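## Task

Using exactly three rods other than the pink one, lay out a single straight end-to-end train whose total length equals the pink rod's (colour gives length in cm: blue 1, magenta 2, grey 3, orange 4, lime 5, purple 6, red 7, green 8, pink 9, turquoise 10). Every rod in the train must lie flat with neighbouring ends touching or nearly so. No second train may exist, and every rod outside the train must sit at least one rod-width away from it. The layout must hold without the robot supporting it; release everything and move the gripper away at the end.

## Robot and tools

Robot: one xArm5-style arm with a parallel two-finger gripper and a single camera, cam_wrist (504x504), fixed on the gripper. There is only one arm, so every command row covers just this arm.

Frames: the scene frame has its origin on the table surface beneath the arm base, +z up, and +y to the left when facing along +x. The arm base may be slightly tilted relative to the table. In the camera image, +x is right and +y is down; the camera looks along its own +z.

Joints, in column order, with stated ranges in radians: waist -6.283 to 6.283 (turns the whole arm about the vertical base axis, counterclockwise from above as the angle grows), shoulder -2.059 to 2.094, elbow -3.927 to 0.192, wrist pitch -1.693 to 3.142, wrist roll -6.283 to 6.283 (spins the gripper about the finger direction). Shoulder, elbow and wrist pitch all bend within one vertical plane containing the waist axis, so the fingers can only tilt inside that plane; aligning the gripper with a rod lying at an angle is done with wrist roll. Real joint ends may differ from the stated ones by up to 0.010 rad.

execute_actions takes "actions", a list holding at most one item, plus optional "pictures" (true/false).
- Empty list: no command, returns current state and the camera picture.
- Motion item: {"rows": [...], "steps": n}. Each row has 6 numbers: the five joint angles as absolute targets in radians (same order as above), then the gripper opening on a scale from -1 (closed) to +1 (fully open, 0.084 m between pads). One row is used per control step (1/30 s); if fewer rows than steps, the final row repeats. steps is 9 to 15 (default 15), rows 1 to 15. A call is rejected outright if a target exceeds a joint's stated end by over 0.010 rad and is further out than that joint's current angle; targets beyond the real end are clipped, flagged by "joint sent to its limit".
- Wait item: {"steps": n} with n up to 300, no command; returns after that many steps since the previous result.
The arm keeps heading to the last row sent while you think or wait, until it stalls. Results are taken 9 steps before an action ends; those final steps run afterwards. Per step, each joint target is clamped to within 0.623 rad of its measured angle, and if the targets would move the hand more than 70 mm from where it is, all are scaled back, so large moves need several calls. Joint speed tops out at 3.14 rad/s.

zoom_image: {"camera": "cam_wrist", "region": [x0, y0, x1, y1]} in image pixels from the top-left, at most 504 by 504; gives an enlarged view of the latest image. read_manual(section="licences") only returns licence text. finished_scene: {"scene": n} with the current scene's number; it is final and reports whether the goal was met, then gives the next task.

Result lines: end_effector_position (m) and end_effector_quat_wxyz are the pose of the pinch point in the scene frame, with linear and angular velocities; the pinch point lies midway between closed pads, about 2 cm short of the fingertips, and the fingertips reach about 10 mm further along the gripper +z when closing. The reported position can be off, more at long reach. Joint positions and Joint velocities list the five joints (rad, rad/s) then pad gap (m, m/s). grip_measured is the actual opening on the command scale. Joint torques are total drive output with per-unit offset, scale and noise; nonzero even in free air. "joint command not followed" means a clearance check altered or blocked targets (the mount counts as the arm). HELD marks steps where your row was not fully sent. MOTOR HOT appears from 65 °C; at 80 °C an OVER-TEMPERATURE FAULT brakes the arm until it cools.

Gripping: to hold a rod, keep commanding an opening well under grip_measured; a lower value squeezes harder (about 24 N per pad maximum). Echoing grip_measured still presses lightly. Closing fast can hit hard enough to pop the fingers open.

Cautions: load limits are waist 44, shoulder 44, elbow 26.4, wrist pitch 17.6, wrist roll 17.6 N m, including any held weight. Exceeding one triggers a torque fault: the arm halts, backs that joint off slightly, holds 10 s and drops the rest of the call. Avoid pressing hard into the table or rods, slamming, and dropping or letting rods slip. Anything pushed or knocked off the table fails the task. Occasional external tugs on a held part or pushes on loose rods can occur, so check placements with the camera. At the end, open the gripper fully and lift clear so nothing relies on the robot.

Each tool is called after "Call:" as a command line: name --argument value for each argument, lists and objects as JSON in quotes; but a table of rows of numbers goes row by row, as --pt "numbers of a row", without its own name.

## Session

Call:
execute_actions --actions '[]'

Scene clock: 0.00 s of 5100.00 s.
end_effector_position=(+0.5153, -0.0609, +0.3387) grip_measured=+1.00 end_effector_quat_wxyz=(-0.033, +0.983, +0.101, -0.152) end_effector_velocity=(-0.000, +0.000, -0.000) end_effector_angular_velocity=(+0.000, +0.000, +0.000)
Joint positions: [-0.067  0.497 -2.01   1.835 -0.325  0.084]
Joint velocities: [ 0. -0.  0.  0. -0.  0.]
Joint torques (N m, as the arm reports them, + toward a larger angle): no reading

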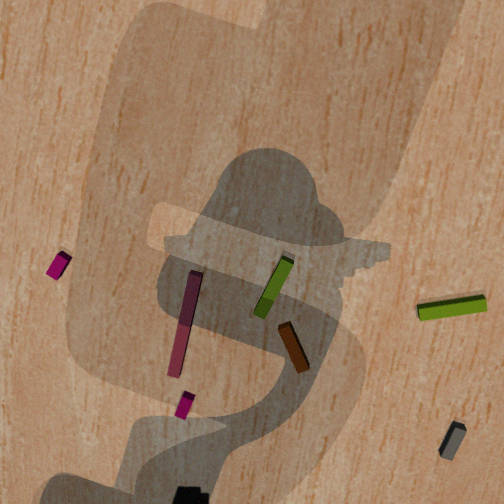

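Call:
execute_actions --actions '[{"rows":[[0.05,-0.4556,-0.908,1.364,0,1]],"steps":15}]'

Call:
execute_actions --actions '[{"steps":25}]'

Call:
execute_actions --actions '[]'

Scene clock: 2.80 s of 5100.00 s.
end_effector_position=(+0.5076, -0.0427, +0.3644) grip_measured=+1.00 end_effector_quat_wxyz=(-0.013, +0.993, +0.071, -0.092) end_effector_velocity=(-0.134, +0.218, +0.387) end_effector_angular_velocity=(-0.313, -1.519, -0.533)
Joint positions: [-0.034  0.317 -1.818  1.696 -0.229  0.084]
Joint velocities: [ 0.398 -2.139  1.991 -1.39   0.954  0.   ]
Joint torques (N m, as the arm reports them, + toward a larger angle): [ -3.48 -22.73 -11.35  -0.88  -0.26]
Steps of this call (steps 1 to 78: nothing new was sent; steps 79 to 84: the first 6 steps of this action). Readings (joint positions):
79: [-0.067 0.497 -2.010 1.835 -0.325]
80: [-0.067 0.492 -2.004 1.830 -0.321]
82: [-0.057 0.441 -1.943 1.786 -0.291]
84: the state above

Scene clock: 3.63 s of 5100.00 s.
end_effector_position=(+0.3476, +0.0006, +0.3504) grip_measured=+1.00 end_effector_quat_wxyz=(+0.002, +1.000, -0.001, +0.004) end_effector_velocity=(-0.003, +0.000, -0.002) end_effector_angular_velocity=(-0.000, +0.003, +0.001)
Joint positions: [ 0.05  -0.454 -0.909  1.364 -0.     0.084]
Joint velocities: [ 0.001 -0.008  0.01   0.001 -0.     0.   ]
Joint torques (N m, as the arm reports them, + toward a larger angle): [ -1.94  -6.83 -10.42  -2.18  -0.02]
Kept back: nothing.
Steps of this call (steps 1 to 9: the last 9 steps of your previous action; steps 10 to 25: the robot went on to your last target). Readings (joint positions):
1: [-0.021 0.246 -1.753 1.652 -0.199]
2: [-0.011 0.176 -1.689 1.613 -0.173]
4: [0.004 0.045 -1.560 1.554 -0.131]
8: [0.024 -0.179 -1.299 1.471 -0.074]
25: the state above

Scene clock: 3.63 s of 5100.00 s.
end_effector_position=(+0.3476, +0.0006, +0.3504) grip_measured=+1.00 end_effector_quat_wxyz=(+0.002, +1.000, -0.001, +0.004) end_effector_velocity=(-0.003, +0.000, -0.002) end_effector_angular_velocity=(-0.000, +0.003, +0.001)
Joint positions: [ 0.05  -0.454 -0.909  1.364 -0.     0.084]
Joint velocities: [ 0.001 -0.008  0.01   0.001 -0.     0.   ]
Joint torques (N m, as the arm reports them, + toward a larger angle): [ -1.94  -6.83 -10.42  -2.18  -0.02]
Kept back: nothing.

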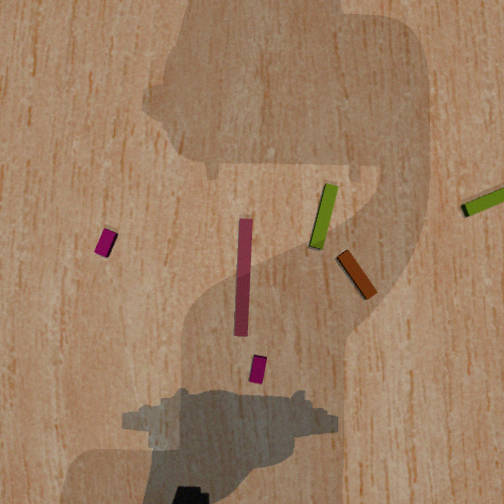

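Call:
execute_actions --actions '[{"rows":[[0.367,0.174,-0.858,0.684,0.697,-0.2]],"steps":15}]'

Call:
execute_actions --actions '[{"steps":15}]'

Call:
execute_actions --actions '[]'

Scene clock: 6.63 s of 5100.00 s.
end_effector_position=(+0.3812, +0.0266, +0.3078) grip_measured=+0.25 end_effector_quat_wxyz=(+0.002, +0.999, -0.037, +0.003) end_effector_velocity=(+0.201, +0.218, -0.428) end_effector_angular_velocity=(-0.012, +0.200, -0.604)
Joint positions: [ 0.118 -0.321 -0.899  1.224  0.14   0.054]
Joint velocities: [ 0.538  1.122  0.191 -1.109  1.141 -0.169]
Joint torques (N m, as the arm reports them, + toward a larger angle): [ -2.84 -15.45 -11.74  -2.52  -0.08]
Steps of this call (steps 1 to 30: the robot went on to your last target; steps 31 to 84: nothing new was sent; steps 85 to 90: the first 6 steps of this action). Readings (joint positions):
85: [0.050 -0.455 -0.908 1.364 0.000]
86: [0.053 -0.451 -0.908 1.357 0.007]
88: [0.079 -0.401 -0.909 1.302 0.062]
90: the state above

Scene clock: 7.13 s of 5100.00 s.
end_effector_position=(+0.4285, +0.1377, +0.1224) grip_measured=-0.22 end_effector_quat_wxyz=(+0.004, +0.983, -0.184, +0.000) end_effector_velocity=(-0.027, +0.052, -0.124) end_effector_angular_velocity=(-0.018, +0.049, -0.174)
Joint positions: [ 0.362  0.165 -0.855  0.701  0.68   0.035]
Joint velocities: [ 0.131  0.275  0.059 -0.28   0.304  0.   ]
Joint torques (N m, as the arm reports them, + toward a larger angle): [ -6.52 -23.56 -12.45  -2.85  -0.77]
Kept back: nothing.
Steps of this call (steps 1 to 9: the last 9 steps of your previous action; steps 10 to 15: the robot went on to your last target). Readings (joint positions):
1: [0.136 -0.285 -0.894 1.187 0.178]
2: [0.153 -0.251 -0.892 1.149 0.217]
4: [0.188 -0.182 -0.887 1.073 0.295]
8: [0.258 -0.042 -0.875 0.922 0.452]
15: the state above

Scene clock: 7.13 s of 5100.00 s.
end_effector_position=(+0.4285, +0.1377, +0.1224) grip_measured=-0.22 end_effector_quat_wxyz=(+0.004, +0.983, -0.184, +0.000) end_effector_velocity=(-0.027, +0.052, -0.124) end_effector_angular_velocity=(-0.018, +0.049, -0.174)
Joint positions: [ 0.362  0.165 -0.855  0.701  0.68   0.035]
Joint velocities: [ 0.131  0.275  0.059 -0.28   0.304  0.   ]
Joint torques (N m, as the arm reports them, + toward a larger angle): [ -6.52 -23.56 -12.45  -2.85  -0.77]
Kept back: nothing.

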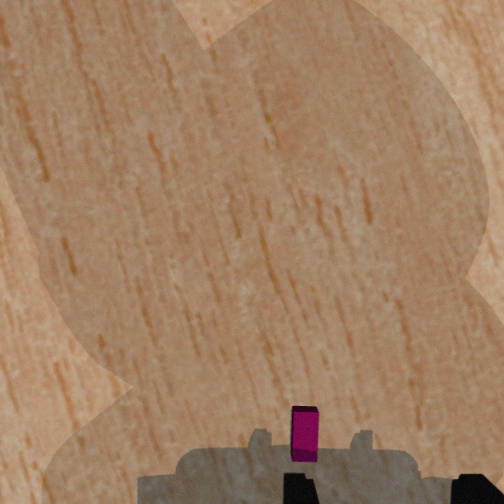

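Call:
execute_actions --actions '[]'

Scene clock: 7.53 s of 5100.00 s.
end_effector_position=(+0.4318, +0.1409, +0.1210) grip_measured=-0.22 end_effector_quat_wxyz=(+0.001, +0.982, -0.190, +0.005) end_effector_velocity=(-0.002, +0.001, -0.003) end_effector_angular_velocity=(-0.002, +0.006, +0.001)
Joint positions: [ 0.367  0.173 -0.858  0.684  0.697  0.035]
Joint velocities: [ 0.003  0.006  0.001 -0.001  0.001  0.   ]
Joint torques (N m, as the arm reports them, + toward a larger angle): [ -1.84 -13.99  -8.4   -2.26  -0.03]
Kept back: nothing.
Steps of this call (steps 1 to 12: the robot went on to your last target). Readings (joint positions):
1: [0.365 0.170 -0.854 0.694 0.688]
2: [0.366 0.172 -0.856 0.690 0.692]
4: [0.366 0.171 -0.859 0.686 0.695]
8: [0.366 0.172 -0.859 0.684 0.697]
12: the state above

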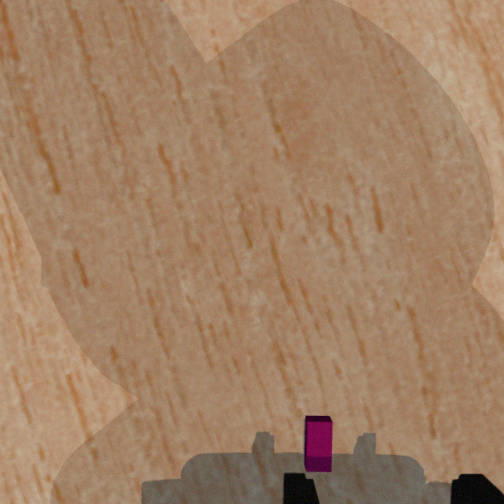

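Call:
execute_actions --actions '[{"rows":[[0.378,0.434,-0.869,0.435,0.708,-0.2]],"steps":15}]'

Call:
execute_actions --actions '[{"steps":10}]' --pictures true

Scene clock: 8.67 s of 5100.00 s.
end_effector_position=(+0.4386, +0.1460, +0.0668) grip_measured=-0.22 end_effector_quat_wxyz=(-0.000, +0.982, -0.190, +0.008) end_effector_velocity=(-0.095, -0.010, -0.564) end_effector_angular_velocity=(-0.098, +0.295, +0.001)
Joint positions: [ 0.373  0.322 -0.868  0.539  0.703  0.035]
Joint velocities: [ 0.054  1.35   0.078 -1.118  0.052 -0.   ]
Joint torques (N m, as the arm reports them, + toward a larger angle): [ -1.84 -20.05  -7.58  -2.05  -0.36]
Steps of this call (steps 1 to 28: the robot went on to your last target; steps 29 to 34: the first 6 steps of this action). Readings (joint positions):
29: [0.367 0.174 -0.858 0.684 0.697]
30: [0.367 0.179 -0.859 0.677 0.697]
32: [0.369 0.230 -0.866 0.621 0.700]
34: the state above

Scene clock: 9.00 s of 5100.00 s.
end_effector_position=(+0.4361, +0.1471, +0.0250) grip_measured=-0.22 end_effector_quat_wxyz=(+0.001, +0.982, -0.190, +0.006) end_effector_velocity=(-0.007, -0.003, -0.007) end_effector_angular_velocity=(-0.005, +0.016, -0.001)
Joint positions: [ 0.378  0.432 -0.87   0.435  0.708  0.035]
Joint velocities: [-0.     0.007  0.011 -0.002  0.001 -0.   ]
Joint torques (N m, as the arm reports them, + toward a larger angle): [ -2.11 -15.41  -6.86  -2.11  -0.02]
Kept back: nothing.
Steps of this call (steps 1 to 9: the last 9 steps of your previous action; step 10: the robot went on to your last target). Readings (joint positions):
1: [0.375 0.365 -0.865 0.504 0.705]
2: [0.376 0.398 -0.863 0.476 0.706]
4: [0.378 0.430 -0.861 0.449 0.707]
8: [0.378 0.432 -0.870 0.436 0.708]
10: the state above

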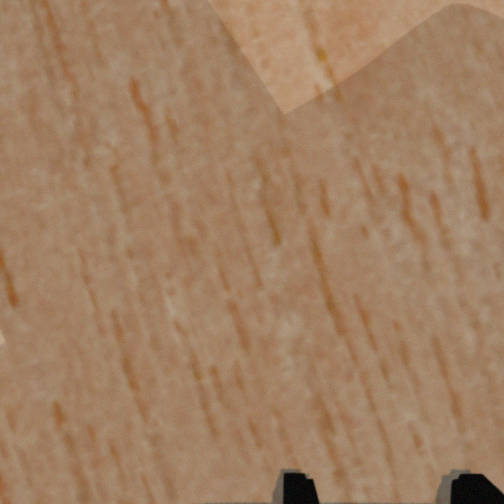

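Close.

Call:
execute_actions --actions '[{"rows":[[0.378,0.434,-0.869,0.435,0.708,-0.9]],"steps":15}]'

Call:
execute_actions --actions '[{"steps":10}]'

Scene clock: 9.43 s of 5100.00 s.
end_effector_position=(+0.4350, +0.1467, +0.0238) grip_measured=-0.78 end_effector_quat_wxyz=(+0.001, +0.982, -0.190, +0.005) end_effector_velocity=(+0.000, +0.000, +0.000) end_effector_angular_velocity=(+0.000, -0.000, +0.000)
Joint positions: [ 0.378  0.434 -0.869  0.435  0.708  0.01 ]
Joint velocities: [ 0.  0. -0. -0. -0. -0.]
Joint torques (N m, as the arm reports them, + toward a larger angle): [ -1.86 -15.26  -6.58  -2.24  -0.1 ]
Steps of this call (steps 1 to 7: the robot went on to your last target; steps 8 to 13: the first 6 steps of this action). Readings (joint positions):
8: [0.378 0.434 -0.869 0.435 0.708]
9: [0.378 0.434 -0.869 0.435 0.708]
11: [0.378 0.434 -0.869 0.435 0.708]
13: the state above

Scene clock: 9.77 s of 5100.00 s.
end_effector_position=(+0.4350, +0.1467, +0.0238) grip_measured=-0.78 end_effector_quat_wxyz=(+0.001, +0.982, -0.190, +0.005) end_effector_velocity=(-0.000, -0.000, -0.000) end_effector_angular_velocity=(-0.000, +0.000, +0.001)
Joint positions: [ 0.378  0.434 -0.869  0.435  0.708  0.01 ]
Joint velocities: [-0.     0.     0.     0.    -0.001  0.   ]
Joint torques (N m, as the arm reports them, + toward a larger angle): [ -1.87 -15.18  -6.5   -2.14  -0.01]
Kept back: nothing.
Steps of this call (steps 1 to 9: the last 9 steps of your previous action; step 10: the robot went on to your last target). Readings (joint positions):
1: [0.378 0.434 -0.869 0.435 0.708]
2: [0.378 0.434 -0.869 0.435 0.708]
4: [0.378 0.434 -0.869 0.435 0.708]
8: [0.378 0.434 -0.869 0.435 0.708]
10: the state above

Call:
execute_actions --actions '[{"rows":[[0.378,0.25,-0.9,0.65,0.708,-0.9],[0.378,0.25,-0.9,0.65,0.708,-0.9],[0.378,0.25,-0.9,0.65,0.708,-0.9],[0.378,0.25,-0.9,0.65,0.708,-0.9],[0.378,0.25,-0.9,0.65,0.708,-0.9],[0.378,0.25,-0.9,0.65,0.708,-0.9],[-0.015,0.203,-1.0025,0.799,0.169,-0.9]],"steps":15}]'

Call:
execute_actions --actions '[{"steps":22}]' --pictures true

Scene clock: 10.97 s of 5100.00 s.
end_effector_position=(+0.4402, +0.1489, +0.0764) grip_measured=-0.78 end_effector_quat_wxyz=(+0.003, +0.982, -0.190, +0.003) end_effector_velocity=(+0.161, +0.060, +0.546) end_effector_angular_velocity=(+0.132, -0.392, +0.004)
Joint positions: [ 0.378  0.309 -0.888  0.584  0.708  0.01 ]
Joint velocities: [ 0.002 -1.098 -0.339  1.024  0.001 -0.   ]
Joint torques (N m, as the arm reports them, + toward a larger angle): [-1.88 -6.65 -5.33 -2.32 -0.04]
Steps of this call (steps 1 to 15: the robot went on to your last target; steps 16 to 30: nothing new was sent; steps 31 to 36: the first 6 steps of this action). Readings (joint positions):
31: [0.378 0.434 -0.869 0.435 0.708]
32: [0.378 0.430 -0.869 0.442 0.708]
34: [0.378 0.387 -0.871 0.501 0.708]
36: the state above

Scene clock: 11.70 s of 5100.00 s.
end_effector_position=(+0.4829, -0.0311, +0.1512) grip_measured=-0.78 end_effector_quat_wxyz=(+0.002, +0.993, -0.117, +0.004) end_effector_velocity=(+0.003, -0.003, +0.004) end_effector_angular_velocity=(-0.001, -0.008, +0.002)
Joint positions: [-0.013  0.204 -1.001  0.799  0.17   0.01 ]
Joint velocities: [-0.005 -0.002 -0.007  0.001 -0.007 -0.   ]
Joint torques (N m, as the arm reports them, + toward a larger angle): [ -2.13 -15.32  -9.    -2.33   0.06]
Kept back: nothing.
Steps of this call (steps 1 to 9: the last 9 steps of your previous action; steps 10 to 22: the robot went on to your last target). Readings (joint positions):
1: [0.378 0.277 -0.899 0.612 0.708]
2: [0.375 0.259 -0.907 0.629 0.701]
4: [0.336 0.253 -0.918 0.652 0.644]
8: [0.201 0.239 -0.947 0.705 0.467]
22: the state above

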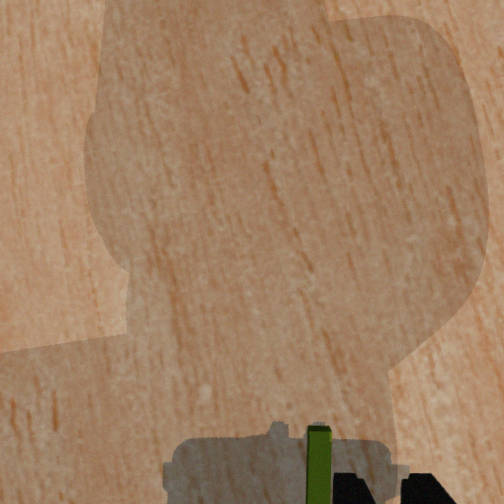

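Call:
execute_actions --actions '[{"rows":[[-0.013,0.443,-1.0027,0.56,0.171,-0.9],[-0.013,0.443,-1.0027,0.56,0.171,-0.9],[-0.013,0.443,-1.0027,0.56,0.171,-0.9],[-0.013,0.443,-1.0027,0.56,0.171,-0.9],[-0.013,0.443,-1.0027,0.56,0.171,-0.9],[-0.013,0.443,-1.0027,0.56,0.171,-0.9],[-0.013,0.443,-1.0027,0.56,0.171,-0.9],[-0.013,0.443,-1.0027,0.56,0.171,-0.9],[-0.013,0.443,-1.0027,0.56,0.171,-0.9],[-0.013,0.443,-1.0027,0.56,0.171,-0.9],[-0.013,0.443,-1.0027,0.56,0.171,-0.9],[-0.013,0.512,-1.0104,0.4985,0.171,-0.9]],"steps":15}]'

Call:
execute_actions --actions '[{"steps":15}]'

Scene clock: 13.10 s of 5100.00 s.
end_effector_position=(+0.4937, -0.0325, +0.0955) grip_measured=-0.78 end_effector_quat_wxyz=(+0.002, +0.993, -0.118, +0.007) end_effector_velocity=(-0.079, +0.007, -0.580) end_effector_angular_velocity=(+0.023, +0.340, -0.003)
Joint positions: [-0.014  0.343 -1.006  0.657  0.17   0.01 ]
Joint velocities: [ 0.008  1.227  0.147 -1.033  0.01   0.   ]
Joint torques (N m, as the arm reports them, + toward a larger angle): [ -2.15 -22.28  -9.59  -2.08  -0.01]
Steps of this call (steps 1 to 30: the robot went on to your last target; steps 31 to 36: nothing new was sent; steps 37 to 42: the first 6 steps of this action). Readings (joint positions):
37: [-0.015 0.203 -1.002 0.799 0.169]
38: [-0.015 0.208 -1.003 0.792 0.169]
40: [-0.014 0.257 -1.009 0.735 0.170]
42: the state above

Scene clock: 13.60 s of 5100.00 s.
end_effector_position=(+0.4929, -0.0324, +0.0257) grip_measured=-0.78 end_effector_quat_wxyz=(+0.002, +0.993, -0.118, +0.005) end_effector_velocity=(+0.029, -0.002, +0.022) end_effector_angular_velocity=(-0.005, -0.076, +0.001)
Joint positions: [-0.013  0.511 -1.01   0.499  0.171  0.01 ]
Joint velocities: [ 0.    -0.017 -0.038 -0.022 -0.    -0.   ]
Joint torques (N m, as the arm reports them, + toward a larger angle): [ -1.95 -16.87  -6.74  -2.29  -0.08]
Kept back: nothing.
Steps of this call (steps 1 to 9: the last 9 steps of your previous action; steps 10 to 15: the robot went on to your last target). Readings (joint positions):
1: [-0.014 0.381 -1.001 0.625 0.170]
2: [-0.013 0.412 -0.998 0.599 0.171]
4: [-0.013 0.441 -0.995 0.573 0.171]
8: [-0.013 0.460 -1.011 0.538 0.171]
15: the state above

Call:
execute_actions --actions '[{"rows":[[-0.011,0.514,-1.0104,0.4965,0.173,-0.9],[-0.011,0.514,-1.0104,0.4965,0.173,-0.9],[-0.011,0.514,-1.0104,0.4965,0.173,-0.9],[-0.011,0.514,-1.0104,0.4965,0.173,-0.9],[-0.011,0.514,-1.0104,0.4965,0.173,-0.9],[-0.011,0.514,-1.0104,0.4965,0.173,-0.2]],"steps":15}]'

Call:
execute_actions --actions '[{"rows":[[-0.011,0.13,-1.0025,0.8725,0.173,-0.2]],"steps":15}]'

Call:
execute_actions --actions '[{"steps":15}]' --pictures true

Scene clock: 14.60 s of 5100.00 s.
end_effector_position=(+0.4928, -0.0314, +0.0245) grip_measured=-0.73 end_effector_quat_wxyz=(+0.002, +0.993, -0.118, +0.004) end_effector_velocity=(-0.000, +0.001, -0.001) end_effector_angular_velocity=(+0.000, +0.001, -0.001)
Joint positions: [-0.011  0.514 -1.01   0.497  0.173  0.012]
Joint velocities: [ 0.002  0.003  0.    -0.002  0.003  0.176]
Joint torques (N m, as the arm reports them, + toward a larger angle): [ -1.9  -16.97  -7.25  -2.25  -0.07]
Steps of this call (steps 1 to 15: the robot went on to your last target; steps 16 to 24: nothing new was sent; steps 25 to 30: the first 6 steps of this action). Readings (joint positions):
25: [-0.013 0.512 -1.010 0.498 0.171]
26: [-0.013 0.512 -1.011 0.498 0.172]
28: [-0.011 0.514 -1.010 0.497 0.173]
30: the state above

Scene clock: 15.10 s of 5100.00 s.
end_effector_position=(+0.4918, -0.0311, +0.0819) grip_measured=-0.22 end_effector_quat_wxyz=(+0.002, +0.993, -0.118, +0.002) end_effector_velocity=(+0.083, -0.002, +0.585) end_effector_angular_velocity=(-0.020, -0.313, +0.004)
Joint positions: [-0.011  0.373 -1.005  0.638  0.173  0.035]
Joint velocities: [ 0.002 -1.263 -0.123  1.072 -0.     0.   ]
Joint torques (N m, as the arm reports them, + toward a larger angle): [ -1.96 -11.1   -5.52  -1.26  -0.07]
Steps of this call (steps 1 to 9: the last 9 steps of your previous action; steps 10 to 15: the first 6 steps of this action). Readings (joint positions):
10: [-0.011 0.514 -1.010 0.497 0.173]
11: [-0.011 0.509 -1.010 0.503 0.173]
13: [-0.011 0.460 -1.003 0.560 0.173]
15: the state above

Scene clock: 15.60 s of 5100.00 s.
end_effector_position=(+0.4750, -0.0296, +0.1797) grip_measured=-0.22 end_effector_quat_wxyz=(+0.002, +0.993, -0.118, +0.003) end_effector_velocity=(+0.010, -0.001, +0.015) end_effector_angular_velocity=(-0.002, -0.035, -0.000)
Joint positions: [-0.011  0.132 -1.001  0.872  0.173  0.035]
Joint velocities: [ 0.    -0.014 -0.02  -0.002  0.001  0.   ]
Joint torques (N m, as the arm reports them, + toward a larger angle): [ -1.85 -14.36  -9.33  -2.15  -0.03]
Kept back: nothing.
Steps of this call (steps 1 to 9: the last 9 steps of your previous action; steps 10 to 15: the robot went on to your last target). Readings (joint positions):
1: [-0.011 0.333 -1.009 0.673 0.173]
2: [-0.011 0.294 -1.009 0.709 0.173]
4: [-0.011 0.218 -1.006 0.784 0.173]
8: [-0.011 0.132 -1.007 0.863 0.173]
15: the state above

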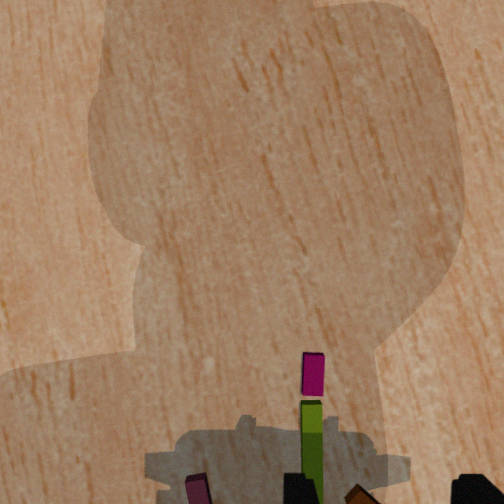

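Call:
zoom_image --camera "cam_wrist" --region '[270, 330, 370, 430]'

Region (270, 330, 370, 430) of cam_wrist's 504x504 image, scaled by 5.040, with more detail than that image has.

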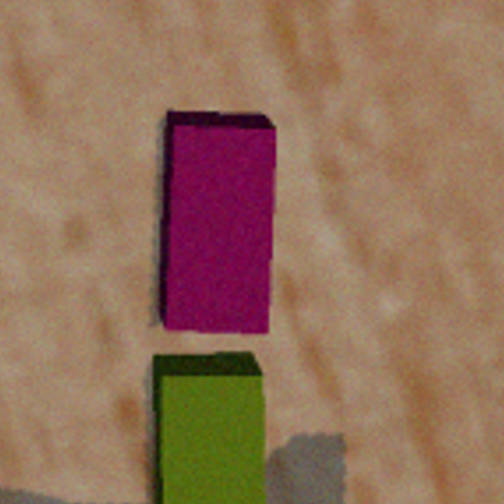

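Call:
execute_actions --actions '[{"rows":[[0.143,-0.273,-0.3805,0.6534,0.241,-0.2]],"steps":15}]'

Call:
execute_actions --actions '[{"steps":22}]' --pictures true

Scene clock: 16.93 s of 5100.00 s.
end_effector_position=(+0.4363, -0.0086, +0.1715) grip_measured=-0.22 end_effector_quat_wxyz=(+0.002, +0.994, -0.106, +0.006) end_effector_velocity=(-0.440, +0.204, -0.136) end_effector_angular_velocity=(-0.000, +0.073, +0.267)
Joint positions: [ 0.031  0.018 -0.831  0.81   0.192  0.035]
Joint velocities: [ 0.448 -1.11   1.742 -0.56   0.18  -0.   ]
Joint torques (N m, as the arm reports them, + toward a larger angle): [ -3.61 -10.5   -8.85  -2.36  -0.09]
Steps of this call (steps 1 to 15: the robot went on to your last target; steps 16 to 34: nothing new was sent; steps 35 to 40: the first 6 steps of this action). Readings (joint positions):
35: [-0.011 0.130 -1.002 0.872 0.173]
36: [-0.010 0.127 -0.997 0.870 0.174]
38: [0.003 0.091 -0.943 0.848 0.180]
40: the state above

Scene clock: 17.67 s of 5100.00 s.
end_effector_position=(+0.3189, +0.0294, +0.1293) grip_measured=-0.22 end_effector_quat_wxyz=(+0.002, +0.997, -0.075, +0.005) end_effector_velocity=(-0.003, +0.000, -0.002) end_effector_angular_velocity=(-0.000, +0.005, +0.001)
Joint positions: [ 0.143 -0.273 -0.381  0.653  0.241  0.035]
Joint velocities: [ 0.002 -0.002  0.006  0.     0.     0.   ]
Joint torques (N m, as the arm reports them, + toward a larger angle): [-1.6  -7.35 -8.35 -2.23  0.02]
Kept back: nothing.
Steps of this call (steps 1 to 9: the last 9 steps of your previous action; steps 10 to 22: the robot went on to your last target). Readings (joint positions):
1: [0.046 -0.018 -0.775 0.792 0.198]
2: [0.059 -0.052 -0.721 0.774 0.204]
4: [0.085 -0.119 -0.618 0.737 0.215]
8: [0.132 -0.242 -0.427 0.672 0.235]
22: the state above

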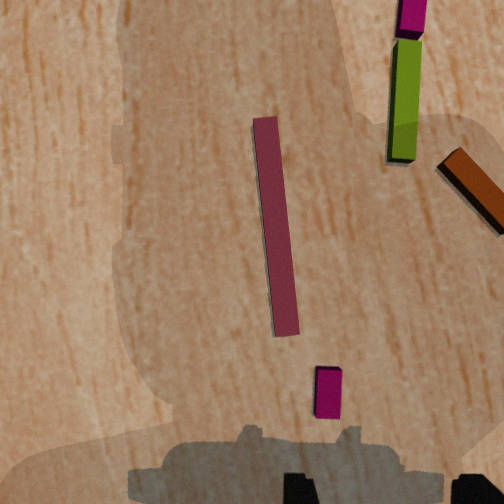

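Call:
execute_actions --actions '[{"rows":[[0.147,0.147,-0.375,0.228,0.245,-0.2]],"steps":15}]'

Call:
execute_actions --actions '[{"steps":12}]'

Call:
execute_actions --actions '[{"rows":[[0.147,0.147,-0.375,0.228,0.245,-0.9]],"steps":15}]'

Scene clock: 18.60 s of 5100.00 s.
end_effector_position=(+0.3287, +0.0307, +0.0871) grip_measured=-0.22 end_effector_quat_wxyz=(+0.001, +0.997, -0.075, +0.009) end_effector_velocity=(-0.027, -0.000, -0.503) end_effector_angular_velocity=(-0.017, +0.190, -0.003)
Joint positions: [ 0.145 -0.1   -0.382  0.473  0.243  0.035]
Joint velocities: [ 0.015  1.86   0.084 -1.753  0.017 -0.   ]
Joint torques (N m, as the arm reports them, + toward a larger angle): [-1.65 -9.24 -5.71 -1.53  0.25]
Steps of this call (steps 1 to 15: the robot went on to your last target; steps 16 to 22: nothing new was sent; steps 23 to 28: the first 6 steps of this action). Readings (joint positions):
23: [0.143 -0.273 -0.380 0.653 0.241]
24: [0.143 -0.268 -0.381 0.646 0.241]
26: [0.144 -0.215 -0.383 0.588 0.242]
28: the state above

Scene clock: 19.00 s of 5100.00 s.
end_effector_position=(+0.3236, +0.0306, +0.0241) grip_measured=-0.22 end_effector_quat_wxyz=(+0.002, +0.997, -0.075, +0.006) end_effector_velocity=(-0.005, -0.001, -0.004) end_effector_angular_velocity=(-0.001, +0.011, -0.000)
Joint positions: [ 0.147  0.145 -0.376  0.228  0.245  0.035]
Joint velocities: [-0.     0.007  0.008 -0.004  0.     0.   ]
Joint torques (N m, as the arm reports them, + toward a larger angle): [-1.91 -9.71 -5.   -2.2  -0.16]
Kept back: nothing.
Steps of this call (steps 1 to 9: the last 9 steps of your previous action; steps 10 to 12: the robot went on to your last target). Readings (joint positions):
1: [0.145 -0.039 -0.379 0.416 0.243]
2: [0.146 0.018 -0.376 0.361 0.244]
4: [0.146 0.106 -0.372 0.277 0.245]
8: [0.147 0.145 -0.374 0.233 0.245]
12: the state above

Scene clock: 19.20 s of 5100.00 s.
end_effector_position=(+0.3227, +0.0305, +0.0234) grip_measured=-0.78 end_effector_quat_wxyz=(+0.002, +0.997, -0.075, +0.005) end_effector_velocity=(+0.001, +0.000, -0.000) end_effector_angular_velocity=(+0.000, -0.002, +0.001)
Joint positions: [ 0.147  0.146 -0.375  0.228  0.245  0.01 ]
Joint velocities: [ 0.     0.002 -0.003 -0.002 -0.     0.   ]
Joint torques (N m, as the arm reports them, + toward a larger angle): [-2.01 -9.53 -5.07 -2.22 -0.08]
Steps of this call (steps 1 to 6: the first 6 steps of this action). Readings (joint positions):
1: [0.147 0.145 -0.376 0.228 0.245]
2: [0.147 0.145 -0.376 0.228 0.245]
4: [0.147 0.146 -0.375 0.228 0.245]
6: the state above

Call:
execute_actions --actions '[{"rows":[[0.147,-0.15,-0.375,0.525,0.245,-0.9],[0.147,-0.15,-0.375,0.525,0.245,-0.9],[0.147,-0.15,-0.375,0.525,0.245,-0.9],[0.147,-0.15,-0.375,0.525,0.245,-0.9],[0.147,-0.15,-0.375,0.525,0.245,-0.9],[0.147,-0.15,-0.375,0.525,0.245,-0.9],[0.147,-0.15,-0.375,0.525,0.245,-0.9],[0.147,-0.15,-0.375,0.525,0.245,-0.9],[-0.026,0.25,-1.157,0.907,-2.984,-0.9]],"steps":15}]'

Call:
execute_actions --actions '[{"steps":25}]'

Call:
execute_actions --actions '[{"rows":[[-0.026,0.36,-1.157,0.797,-2.984,-0.9]],"steps":15}]'

Call:
execute_actions --actions '[{"steps":15}]' --pictures true

Scene clock: 20.20 s of 5100.00 s.
end_effector_position=(+0.3225, +0.0307, +0.0649) grip_measured=-0.78 end_effector_quat_wxyz=(+0.003, +0.997, -0.075, +0.001) end_effector_velocity=(+0.104, +0.014, +0.491) end_effector_angular_velocity=(+0.029, -0.306, +0.005)
Joint positions: [ 0.147 -0.026 -0.372  0.406  0.245  0.01 ]
Joint velocities: [ 0.004 -1.778 -0.109  1.579  0.    -0.   ]
Joint torques (N m, as the arm reports them, + toward a larger angle): [-1.97 -3.15 -5.6  -2.67 -0.03]
Steps of this call (steps 1 to 9: the last 9 steps of your previous action; steps 10 to 15: the robot went on to your last target; steps 16 to 24: nothing new was sent; steps 25 to 30: the first 6 steps of this action). Readings (joint positions):
25: [0.147 0.146 -0.375 0.228 0.245]
26: [0.147 0.142 -0.375 0.235 0.245]
28: [0.147 0.090 -0.370 0.295 0.245]
30: the state above

Scene clock: 21.03 s of 5100.00 s.
end_effector_position=(+0.5099, -0.0382, +0.1781) grip_measured=-0.78 end_effector_quat_wxyz=(+0.004, +0.807, +0.591, +0.001) end_effector_velocity=(+0.025, -0.014, +0.013) end_effector_angular_velocity=(-0.021, +0.021, +3.094)
Joint positions: [-0.023  0.244 -1.143  0.901 -1.341  0.01 ]
Joint velocities: [-0.024  0.068 -0.135  0.074 -3.119 -0.   ]
Joint torques (N m, as the arm reports them, + toward a larger angle): [ -1.59 -16.68  -8.76  -2.11  -0.18]
Kept back: nothing.
Steps of this call (steps 1 to 9: the last 9 steps of your previous action; steps 10 to 25: the robot went on to your last target). Readings (joint positions):
1: [0.147 -0.079 -0.376 0.452 0.245]
2: [0.147 -0.117 -0.379 0.485 0.245]
4: [0.145 -0.141 -0.385 0.517 0.238]
8: [0.096 -0.030 -0.549 0.625 0.067]
25: the state above

Scene clock: 21.23 s of 5100.00 s.
end_effector_position=(+0.5190, -0.0400, +0.1610) grip_measured=-0.78 end_effector_quat_wxyz=(+0.007, +0.586, +0.811, +0.002) end_effector_velocity=(+0.032, -0.006, -0.275) end_effector_angular_velocity=(-0.036, +0.110, +3.125)
Joint positions: [-0.025  0.294 -1.157  0.858 -1.968  0.01 ]
Joint velocities: [-0.004  0.596  0.012 -0.515 -3.13  -0.   ]
Joint torques (N m, as the arm reports them, + toward a larger angle): [ -2.01 -15.55  -7.76  -1.34  -0.27]
Steps of this call (steps 1 to 6: the first 6 steps of this action). Readings (joint positions):
1: [-0.024 0.246 -1.147 0.903 -1.445]
2: [-0.025 0.248 -1.149 0.903 -1.550]
4: [-0.025 0.260 -1.155 0.891 -1.759]
6: the state above

Scene clock: 21.73 s of 5100.00 s.
end_effector_position=(+0.5233, -0.0407, +0.1316) grip_measured=-0.78 end_effector_quat_wxyz=(+0.005, +0.120, +0.993, -0.002) end_effector_velocity=(-0.001, +0.000, -0.002) end_effector_angular_velocity=(-0.000, +0.004, +0.058)
Joint positions: [-0.026  0.359 -1.157  0.797 -2.98   0.01 ]
Joint velocities: [-0.     0.004  0.001 -0.001 -0.058  0.   ]
Joint torques (N m, as the arm reports them, + toward a larger angle): [ -1.86 -16.93  -8.93  -1.98   0.31]
Kept back: nothing.
Steps of this call (steps 1 to 9: the last 9 steps of your previous action; steps 10 to 15: the robot went on to your last target). Readings (joint positions):
1: [-0.026 0.313 -1.156 0.843 -2.073]
2: [-0.026 0.329 -1.154 0.830 -2.177]
4: [-0.026 0.348 -1.152 0.814 -2.387]
8: [-0.026 0.357 -1.157 0.800 -2.784]
15: the state above

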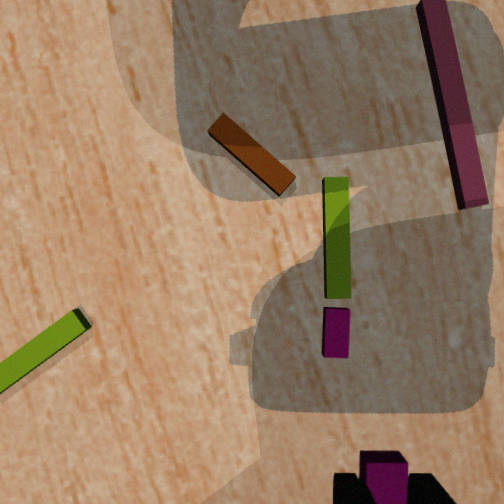

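Call:
execute_actions --actions '[{"rows":[[-0.0213,0.587,-1.145,0.558,-2.979,-0.9]],"steps":15}]'

Call:
execute_actions --actions '[{"steps":14}]' --pictures true

Scene clock: 23.07 s of 5100.00 s.
end_effector_position=(+0.5286, -0.0400, +0.0727) grip_measured=-0.78 end_effector_quat_wxyz=(+0.007, +0.118, +0.993, -0.002) end_effector_velocity=(-0.124, +0.018, -0.592) end_effector_angular_velocity=(+0.027, +0.351, -0.002)
Joint positions: [-0.023  0.488 -1.153  0.66  -2.981  0.01 ]
Joint velocities: [ 0.021  1.117  0.212 -0.977  0.021 -0.   ]
Joint torques (N m, as the arm reports them, + toward a larger angle): [ -2.07 -23.92  -9.25  -2.19  -0.11]
Steps of this call (steps 1 to 15: the robot went on to your last target; steps 16 to 34: nothing new was sent; steps 35 to 40: the first 6 steps of this action). Readings (joint positions):
35: [-0.026 0.360 -1.157 0.797 -2.984]
36: [-0.026 0.364 -1.158 0.790 -2.984]
38: [-0.025 0.410 -1.162 0.733 -2.983]
40: the state above

Scene clock: 23.53 s of 5100.00 s.
end_effector_position=(+0.5243, -0.0388, +0.0260) grip_measured=-0.78 end_effector_quat_wxyz=(+0.005, +0.118, +0.993, -0.002) end_effector_velocity=(-0.004, +0.000, -0.005) end_effector_angular_velocity=(+0.001, +0.010, -0.000)
Joint positions: [-0.021  0.586 -1.145  0.558 -2.979  0.01 ]
Joint velocities: [-0.     0.006  0.004 -0.     0.    -0.   ]
Joint torques (N m, as the arm reports them, + toward a larger angle): [ -1.95 -18.1   -7.6   -2.1   -0.06]
Kept back: nothing.
Steps of this call (steps 1 to 9: the last 9 steps of your previous action; steps 10 to 14: the robot went on to your last target). Readings (joint positions):
1: [-0.023 0.523 -1.146 0.628 -2.980]
2: [-0.022 0.553 -1.142 0.601 -2.980]
4: [-0.022 0.584 -1.138 0.572 -2.979]
8: [-0.021 0.585 -1.147 0.559 -2.979]
14: the state above

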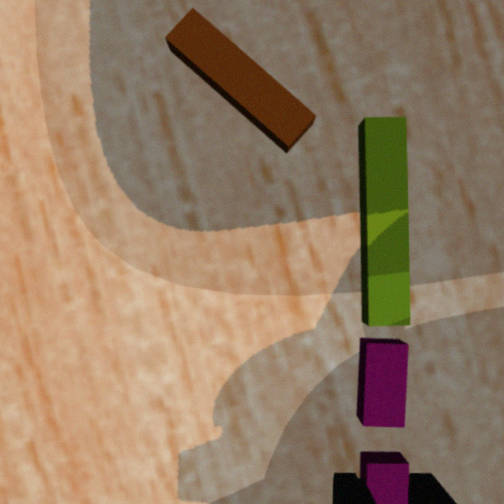

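Call:
execute_actions --actions '[{"rows":[[-0.0209,0.585,-1.140,0.555,-2.9786,-0.9],[-0.0205,0.582,-1.134,0.552,-2.978,-0.9],[-0.0201,0.579,-1.129,0.550,-2.9778,-0.9],[-0.0197,0.577,-1.124,0.547,-2.9774,-0.9],[-0.0193,0.574,-1.118,0.544,-2.977,-0.9],[-0.019,0.571,-1.113,0.542,-2.9766,-0.9],[-0.0186,0.568,-1.107,0.539,-2.9762,-0.9],[-0.0182,0.565,-1.102,0.537,-2.9758,-0.9],[-0.0178,0.563,-1.097,0.534,-2.9754,-0.9],[-0.0174,0.560,-1.0914,0.531,-2.975,-0.9]],"steps":15}]'

Call:
execute_actions --actions '[{"steps":14}]' --pictures true

Scene clock: 24.63 s of 5100.00 s.
end_effector_position=(+0.5199, -0.0377, +0.0248) grip_measured=-0.78 end_effector_quat_wxyz=(+0.005, +0.118, +0.993, -0.002) end_effector_velocity=(-0.038, +0.009, -0.006) end_effector_angular_velocity=(+0.000, +0.006, +0.001)
Joint positions: [-0.02   0.578 -1.127  0.548 -2.978  0.01 ]
Joint velocities: [ 0.012 -0.076  0.159 -0.076  0.011 -0.   ]
Joint torques (N m, as the arm reports them, + toward a larger angle): [ -1.72 -17.71  -7.57  -2.05   0.  ]
Steps of this call (steps 1 to 27: the robot went on to your last target; steps 28 to 33: the first 6 steps of this action). Readings (joint positions):
28: [-0.021 0.587 -1.145 0.558 -2.979]
29: [-0.021 0.586 -1.144 0.557 -2.979]
31: [-0.021 0.583 -1.137 0.553 -2.978]
33: the state above

Scene clock: 25.10 s of 5100.00 s.
end_effector_position=(+0.5120, -0.0359, +0.0243) grip_measured=-0.78 end_effector_quat_wxyz=(+0.005, +0.118, +0.993, -0.002) end_effector_velocity=(-0.000, +0.000, -0.000) end_effector_angular_velocity=(+0.000, +0.001, -0.000)
Joint positions: [-0.017  0.56  -1.092  0.531 -2.975  0.01 ]
Joint velocities: [ 0.    -0.     0.001 -0.     0.    -0.   ]
Joint torques (N m, as the arm reports them, + toward a larger angle): [ -1.84 -17.68  -7.21  -1.96  -0.04]
Kept back: nothing.
Steps of this call (steps 1 to 9: the last 9 steps of your previous action; steps 10 to 14: the robot went on to your last target). Readings (joint positions):
1: [-0.020 0.576 -1.121 0.546 -2.977]
2: [-0.019 0.573 -1.116 0.543 -2.977]
4: [-0.018 0.567 -1.105 0.538 -2.976]
8: [-0.017 0.561 -1.092 0.532 -2.975]
14: the state above

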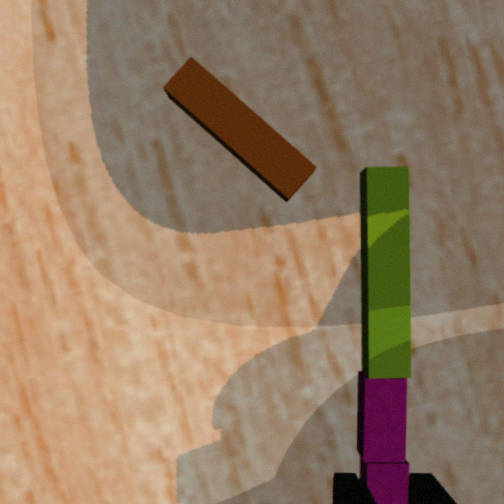

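Call:
zoom_image --camera "cam_wrist" --region '[322, 350, 452, 504]'

Region (322, 350, 452, 504) of cam_wrist's 504x504 image, scaled by 3.273, with more detail than that image has; it fills the left 425 columns of this view, and the rest is white.

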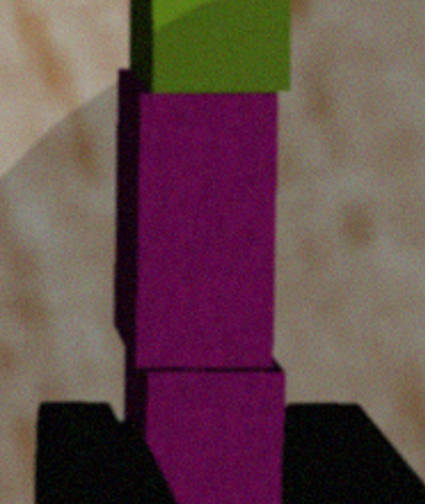

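Call:
execute_actions --actions '[{"rows":[[-0.0174,0.56,-1.0914,0.531,-2.975,-0.3],[-0.0174,0.56,-1.0914,0.531,-2.975,-0.3],[-0.0174,0.56,-1.0914,0.531,-2.975,-0.3],[-0.0174,0.56,-1.0914,0.531,-2.975,-0.3],[-0.0174,0.56,-1.0914,0.531,-2.975,-0.3],[-0.0174,0.56,-1.0914,0.531,-2.975,-0.3],[-0.0174,0.56,-1.0914,0.531,-2.975,-0.3],[-0.0174,0.56,-1.0914,0.531,-2.975,-0.3],[-0.012,0.525,-1.03,0.505,-2.97,-0.3],[-0.012,0.525,-1.03,0.505,-2.97,-0.3],[-0.0072,0.491,-0.967,0.476,-2.965,-0.3]],"steps":15}]'

Call:
execute_actions --actions '[{"steps":14}]'

Call:
execute_actions --actions '[{"rows":[[-0.0072,0.491,-0.967,0.476,-2.965,-0.5],[-0.0072,0.491,-0.967,0.476,-2.965,-0.6],[-0.0072,0.491,-0.967,0.476,-2.965,-0.68],[-0.0072,0.491,-0.967,0.476,-2.965,-0.74],[-0.0072,0.491,-0.967,0.476,-2.965,-0.8],[-0.0072,0.491,-0.967,0.476,-2.965,-0.85]],"steps":15}]'

Call:
execute_actions --actions '[{"rows":[[-0.0072,0.491,-0.967,0.476,-2.965,-0.3]],"steps":12}]'

Call:
execute_actions --actions '[{"rows":[[-0.0072,0.05,-0.967,0.917,-2.965,-0.3]],"steps":15}]'

Call:
execute_actions --actions '[{"steps":15}]' --pictures true

Scene clock: 26.63 s of 5100.00 s.
end_effector_position=(+0.5119, -0.0359, +0.0242) grip_measured=-0.32 end_effector_quat_wxyz=(+0.005, +0.118, +0.993, -0.002) end_effector_velocity=(-0.000, -0.000, -0.000) end_effector_angular_velocity=(+0.000, +0.000, +0.000)
Joint positions: [-0.017  0.56  -1.091  0.531 -2.975  0.03 ]
Joint velocities: [-0.     0.     0.    -0.    -0.     0.002]
Joint torques (N m, as the arm reports them, + toward a larger angle): [ -1.86 -17.38  -7.32  -1.98  -0.09]
Steps of this call (steps 1 to 30: the robot went on to your last target; steps 31 to 40: nothing new was sent; steps 41 to 46: the first 6 steps of this action). Readings (joint positions):
41: [-0.017 0.560 -1.091 0.531 -2.975]
42: [-0.017 0.560 -1.091 0.531 -2.975]
44: [-0.017 0.560 -1.091 0.531 -2.975]
46: the state above

Scene clock: 27.10 s of 5100.00 s.
end_effector_position=(+0.4830, -0.0289, +0.0242) grip_measured=-0.32 end_effector_quat_wxyz=(+0.005, +0.118, +0.993, -0.002) end_effector_velocity=(+0.006, -0.001, +0.004) end_effector_angular_velocity=(-0.001, -0.018, -0.001)
Joint positions: [-0.007  0.491 -0.968  0.476 -2.965  0.03 ]
Joint velocities: [-0.001 -0.005 -0.004 -0.009  0.    -0.   ]
Joint torques (N m, as the arm reports them, + toward a larger angle): [ -1.99 -16.17  -6.76  -2.02   0.08]
Kept back: nothing.
Steps of this call (steps 1 to 9: the last 9 steps of your previous action; steps 10 to 14: the robot went on to your last target). Readings (joint positions):
1: [-0.017 0.560 -1.091 0.531 -2.975]
2: [-0.017 0.560 -1.091 0.531 -2.975]
4: [-0.017 0.557 -1.086 0.528 -2.974]
8: [-0.009 0.505 -0.994 0.489 -2.967]
14: the state above

Scene clock: 27.30 s of 5100.00 s.
end_effector_position=(+0.4827, -0.0289, +0.0241) grip_measured=-0.78 end_effector_quat_wxyz=(+0.005, +0.118, +0.993, -0.002) end_effector_velocity=(+0.002, +0.000, +0.002) end_effector_angular_velocity=(-0.000, -0.005, -0.000)
Joint positions: [-0.007  0.491 -0.967  0.476 -2.965  0.01 ]
Joint velocities: [ 0.001 -0.003 -0.001 -0.001  0.001 -0.   ]
Joint torques (N m, as the arm reports them, + toward a larger angle): [ -1.95 -16.19  -6.89  -1.97  -0.16]
Steps of this call (steps 1 to 6: the first 6 steps of this action). Readings (joint positions):
1: [-0.007 0.491 -0.968 0.476 -2.965]
2: [-0.007 0.491 -0.968 0.476 -2.965]
4: [-0.007 0.491 -0.968 0.476 -2.965]
6: the state above

Scene clock: 27.70 s of 5100.00 s.
end_effector_position=(+0.4825, -0.0289, +0.0240) grip_measured=-0.46 end_effector_quat_wxyz=(+0.005, +0.118, +0.993, -0.002) end_effector_velocity=(-0.002, +0.000, -0.001) end_effector_angular_velocity=(+0.000, +0.004, +0.000)
Joint positions: [-0.007  0.491 -0.967  0.476 -2.965  0.024]
Joint velocities: [ 0.     0.001  0.002  0.001 -0.     0.175]
Joint torques (N m, as the arm reports them, + toward a larger angle): [ -2.07 -16.28  -7.01  -2.01  -0.08]
Steps of this call (steps 1 to 9: the last 9 steps of your previous action; steps 10 to 12: the first 3 steps of this action). Readings (joint positions):
10: [-0.007 0.491 -0.967 0.476 -2.965]
11: [-0.007 0.491 -0.967 0.476 -2.965]
12: the state above

Scene clock: 28.20 s of 5100.00 s.
end_effector_position=(+0.4824, -0.0286, +0.0811) grip_measured=-0.32 end_effector_quat_wxyz=(+0.002, +0.118, +0.993, -0.002) end_effector_velocity=(+0.087, -0.002, +0.581) end_effector_angular_velocity=(-0.018, -0.303, +0.003)
Joint positions: [-0.007  0.349 -0.965  0.621 -2.965  0.03 ]
Joint velocities: [ 0.002 -1.271 -0.145  1.113  0.     0.   ]
Joint torques (N m, as the arm reports them, + toward a larger angle): [ -1.93 -10.65  -5.51  -1.54  -0.07]
Steps of this call (steps 1 to 9: the last 9 steps of your previous action; steps 10 to 15: the first 6 steps of this action). Readings (joint positions):
10: [-0.007 0.491 -0.967 0.476 -2.965]
11: [-0.007 0.486 -0.966 0.483 -2.965]
13: [-0.007 0.437 -0.961 0.541 -2.965]
15: the state above

Scene clock: 28.70 s of 5100.00 s.
end_effector_position=(+0.4592, -0.0267, +0.1994) grip_measured=-0.32 end_effector_quat_wxyz=(+0.002, +0.118, +0.993, -0.002) end_effector_velocity=(+0.007, -0.000, +0.011) end_effector_angular_velocity=(-0.001, -0.024, +0.001)
Joint positions: [-0.007  0.053 -0.965  0.917 -2.965  0.03 ]
Joint velocities: [ 0.    -0.011 -0.015  0.002 -0.001  0.   ]
Joint torques (N m, as the arm reports them, + toward a larger angle): [ -1.84 -13.83  -9.48  -2.1   -0.01]
Kept back: nothing.
Steps of this call (steps 1 to 9: the last 9 steps of your previous action; steps 10 to 15: the robot went on to your last target). Readings (joint positions):
1: [-0.007 0.309 -0.969 0.658 -2.965]
2: [-0.007 0.270 -0.970 0.695 -2.965]
4: [-0.007 0.192 -0.968 0.773 -2.965]
8: [-0.007 0.064 -0.971 0.895 -2.965]
15: the state above

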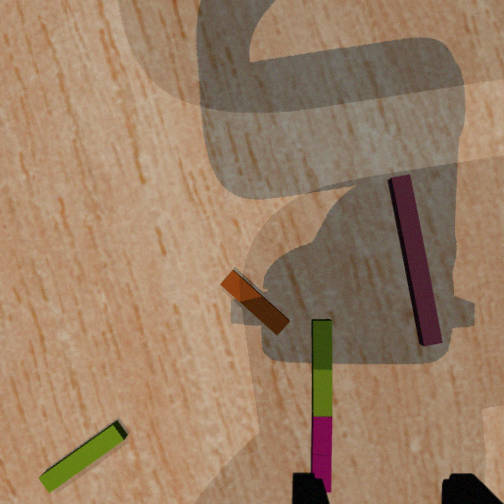

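Call:
execute_actions --actions '[{"rows":[[-0.03,0.25,-1.2,0.95,-2.985,0.5]],"steps":15}]'

Call:
execute_actions --actions '[{"steps":12}]' --pictures true

Call:
zoom_image --camera "cam_wrist" --region '[230, 180, 430, 420]'

Scene clock: 29.30 s of 5100.00 s.
end_effector_position=(+0.5018, -0.0371, +0.1984) grip_measured=+0.42 end_effector_quat_wxyz=(+0.006, +0.119, +0.993, -0.002) end_effector_velocity=(+0.334, -0.098, -0.061) end_effector_angular_velocity=(-0.002, -0.027, -0.038)
Joint positions: [-0.023  0.187 -1.128  0.939 -2.979  0.062]
Joint velocities: [-0.143  1.15  -1.319  0.142 -0.105  0.156]
Joint torques (N m, as the arm reports them, + toward a larger angle): [ -0.96 -20.97  -5.26  -1.22   0.12]
Steps of this call (steps 1 to 12: the robot went on to your last target; steps 13 to 18: the first 6 steps of this action). Readings (joint positions):
13: [-0.007 0.050 -0.967 0.917 -2.965]
14: [-0.008 0.055 -0.972 0.918 -2.966]
16: [-0.013 0.101 -1.028 0.927 -2.971]
18: the state above

Scene clock: 29.70 s of 5100.00 s.
end_effector_position=(+0.5187, -0.0421, +0.1941) grip_measured=+0.49 end_effector_quat_wxyz=(+0.005, +0.119, +0.993, -0.002) end_effector_velocity=(+0.000, -0.000, -0.002) end_effector_angular_velocity=(+0.000, +0.003, -0.001)
Joint positions: [-0.03   0.249 -1.199  0.95  -2.985  0.065]
Joint velocities: [-0.001  0.005 -0.002  0.    -0.     0.   ]
Joint torques (N m, as the arm reports them, + toward a larger angle): [ -2.08 -16.06  -9.46  -1.97  -0.14]
Kept back: nothing.
Steps of this call (steps 1 to 9: the last 9 steps of your previous action; steps 10 to 12: the robot went on to your last target). Readings (joint positions):
1: [-0.027 0.219 -1.164 0.943 -2.982]
2: [-0.029 0.237 -1.183 0.946 -2.983]
4: [-0.030 0.248 -1.195 0.949 -2.984]
8: [-0.030 0.249 -1.199 0.950 -2.985]
12: the state above

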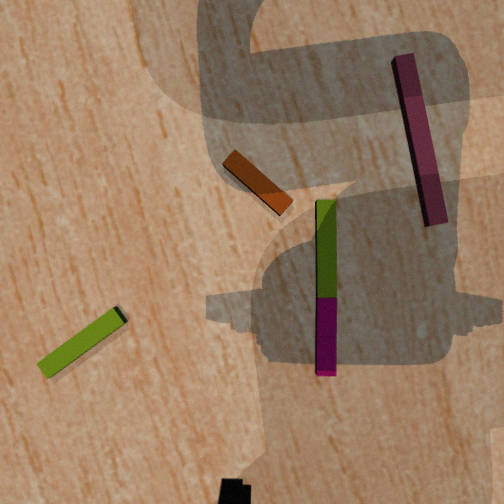

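Region (230, 180, 430, 420) of cam_wrist's 504x504 image, scaled by 2.100, with more detail than that image has.

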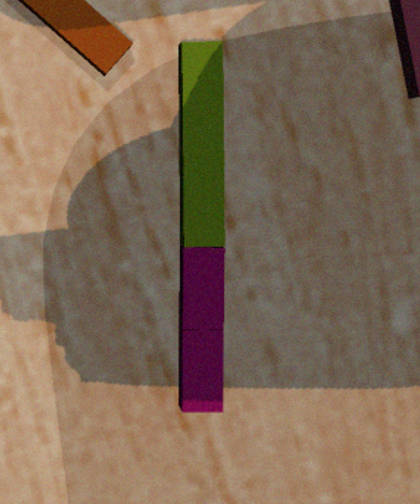

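Call:
finished_scene --scene 1

The scene is finished: the task was done.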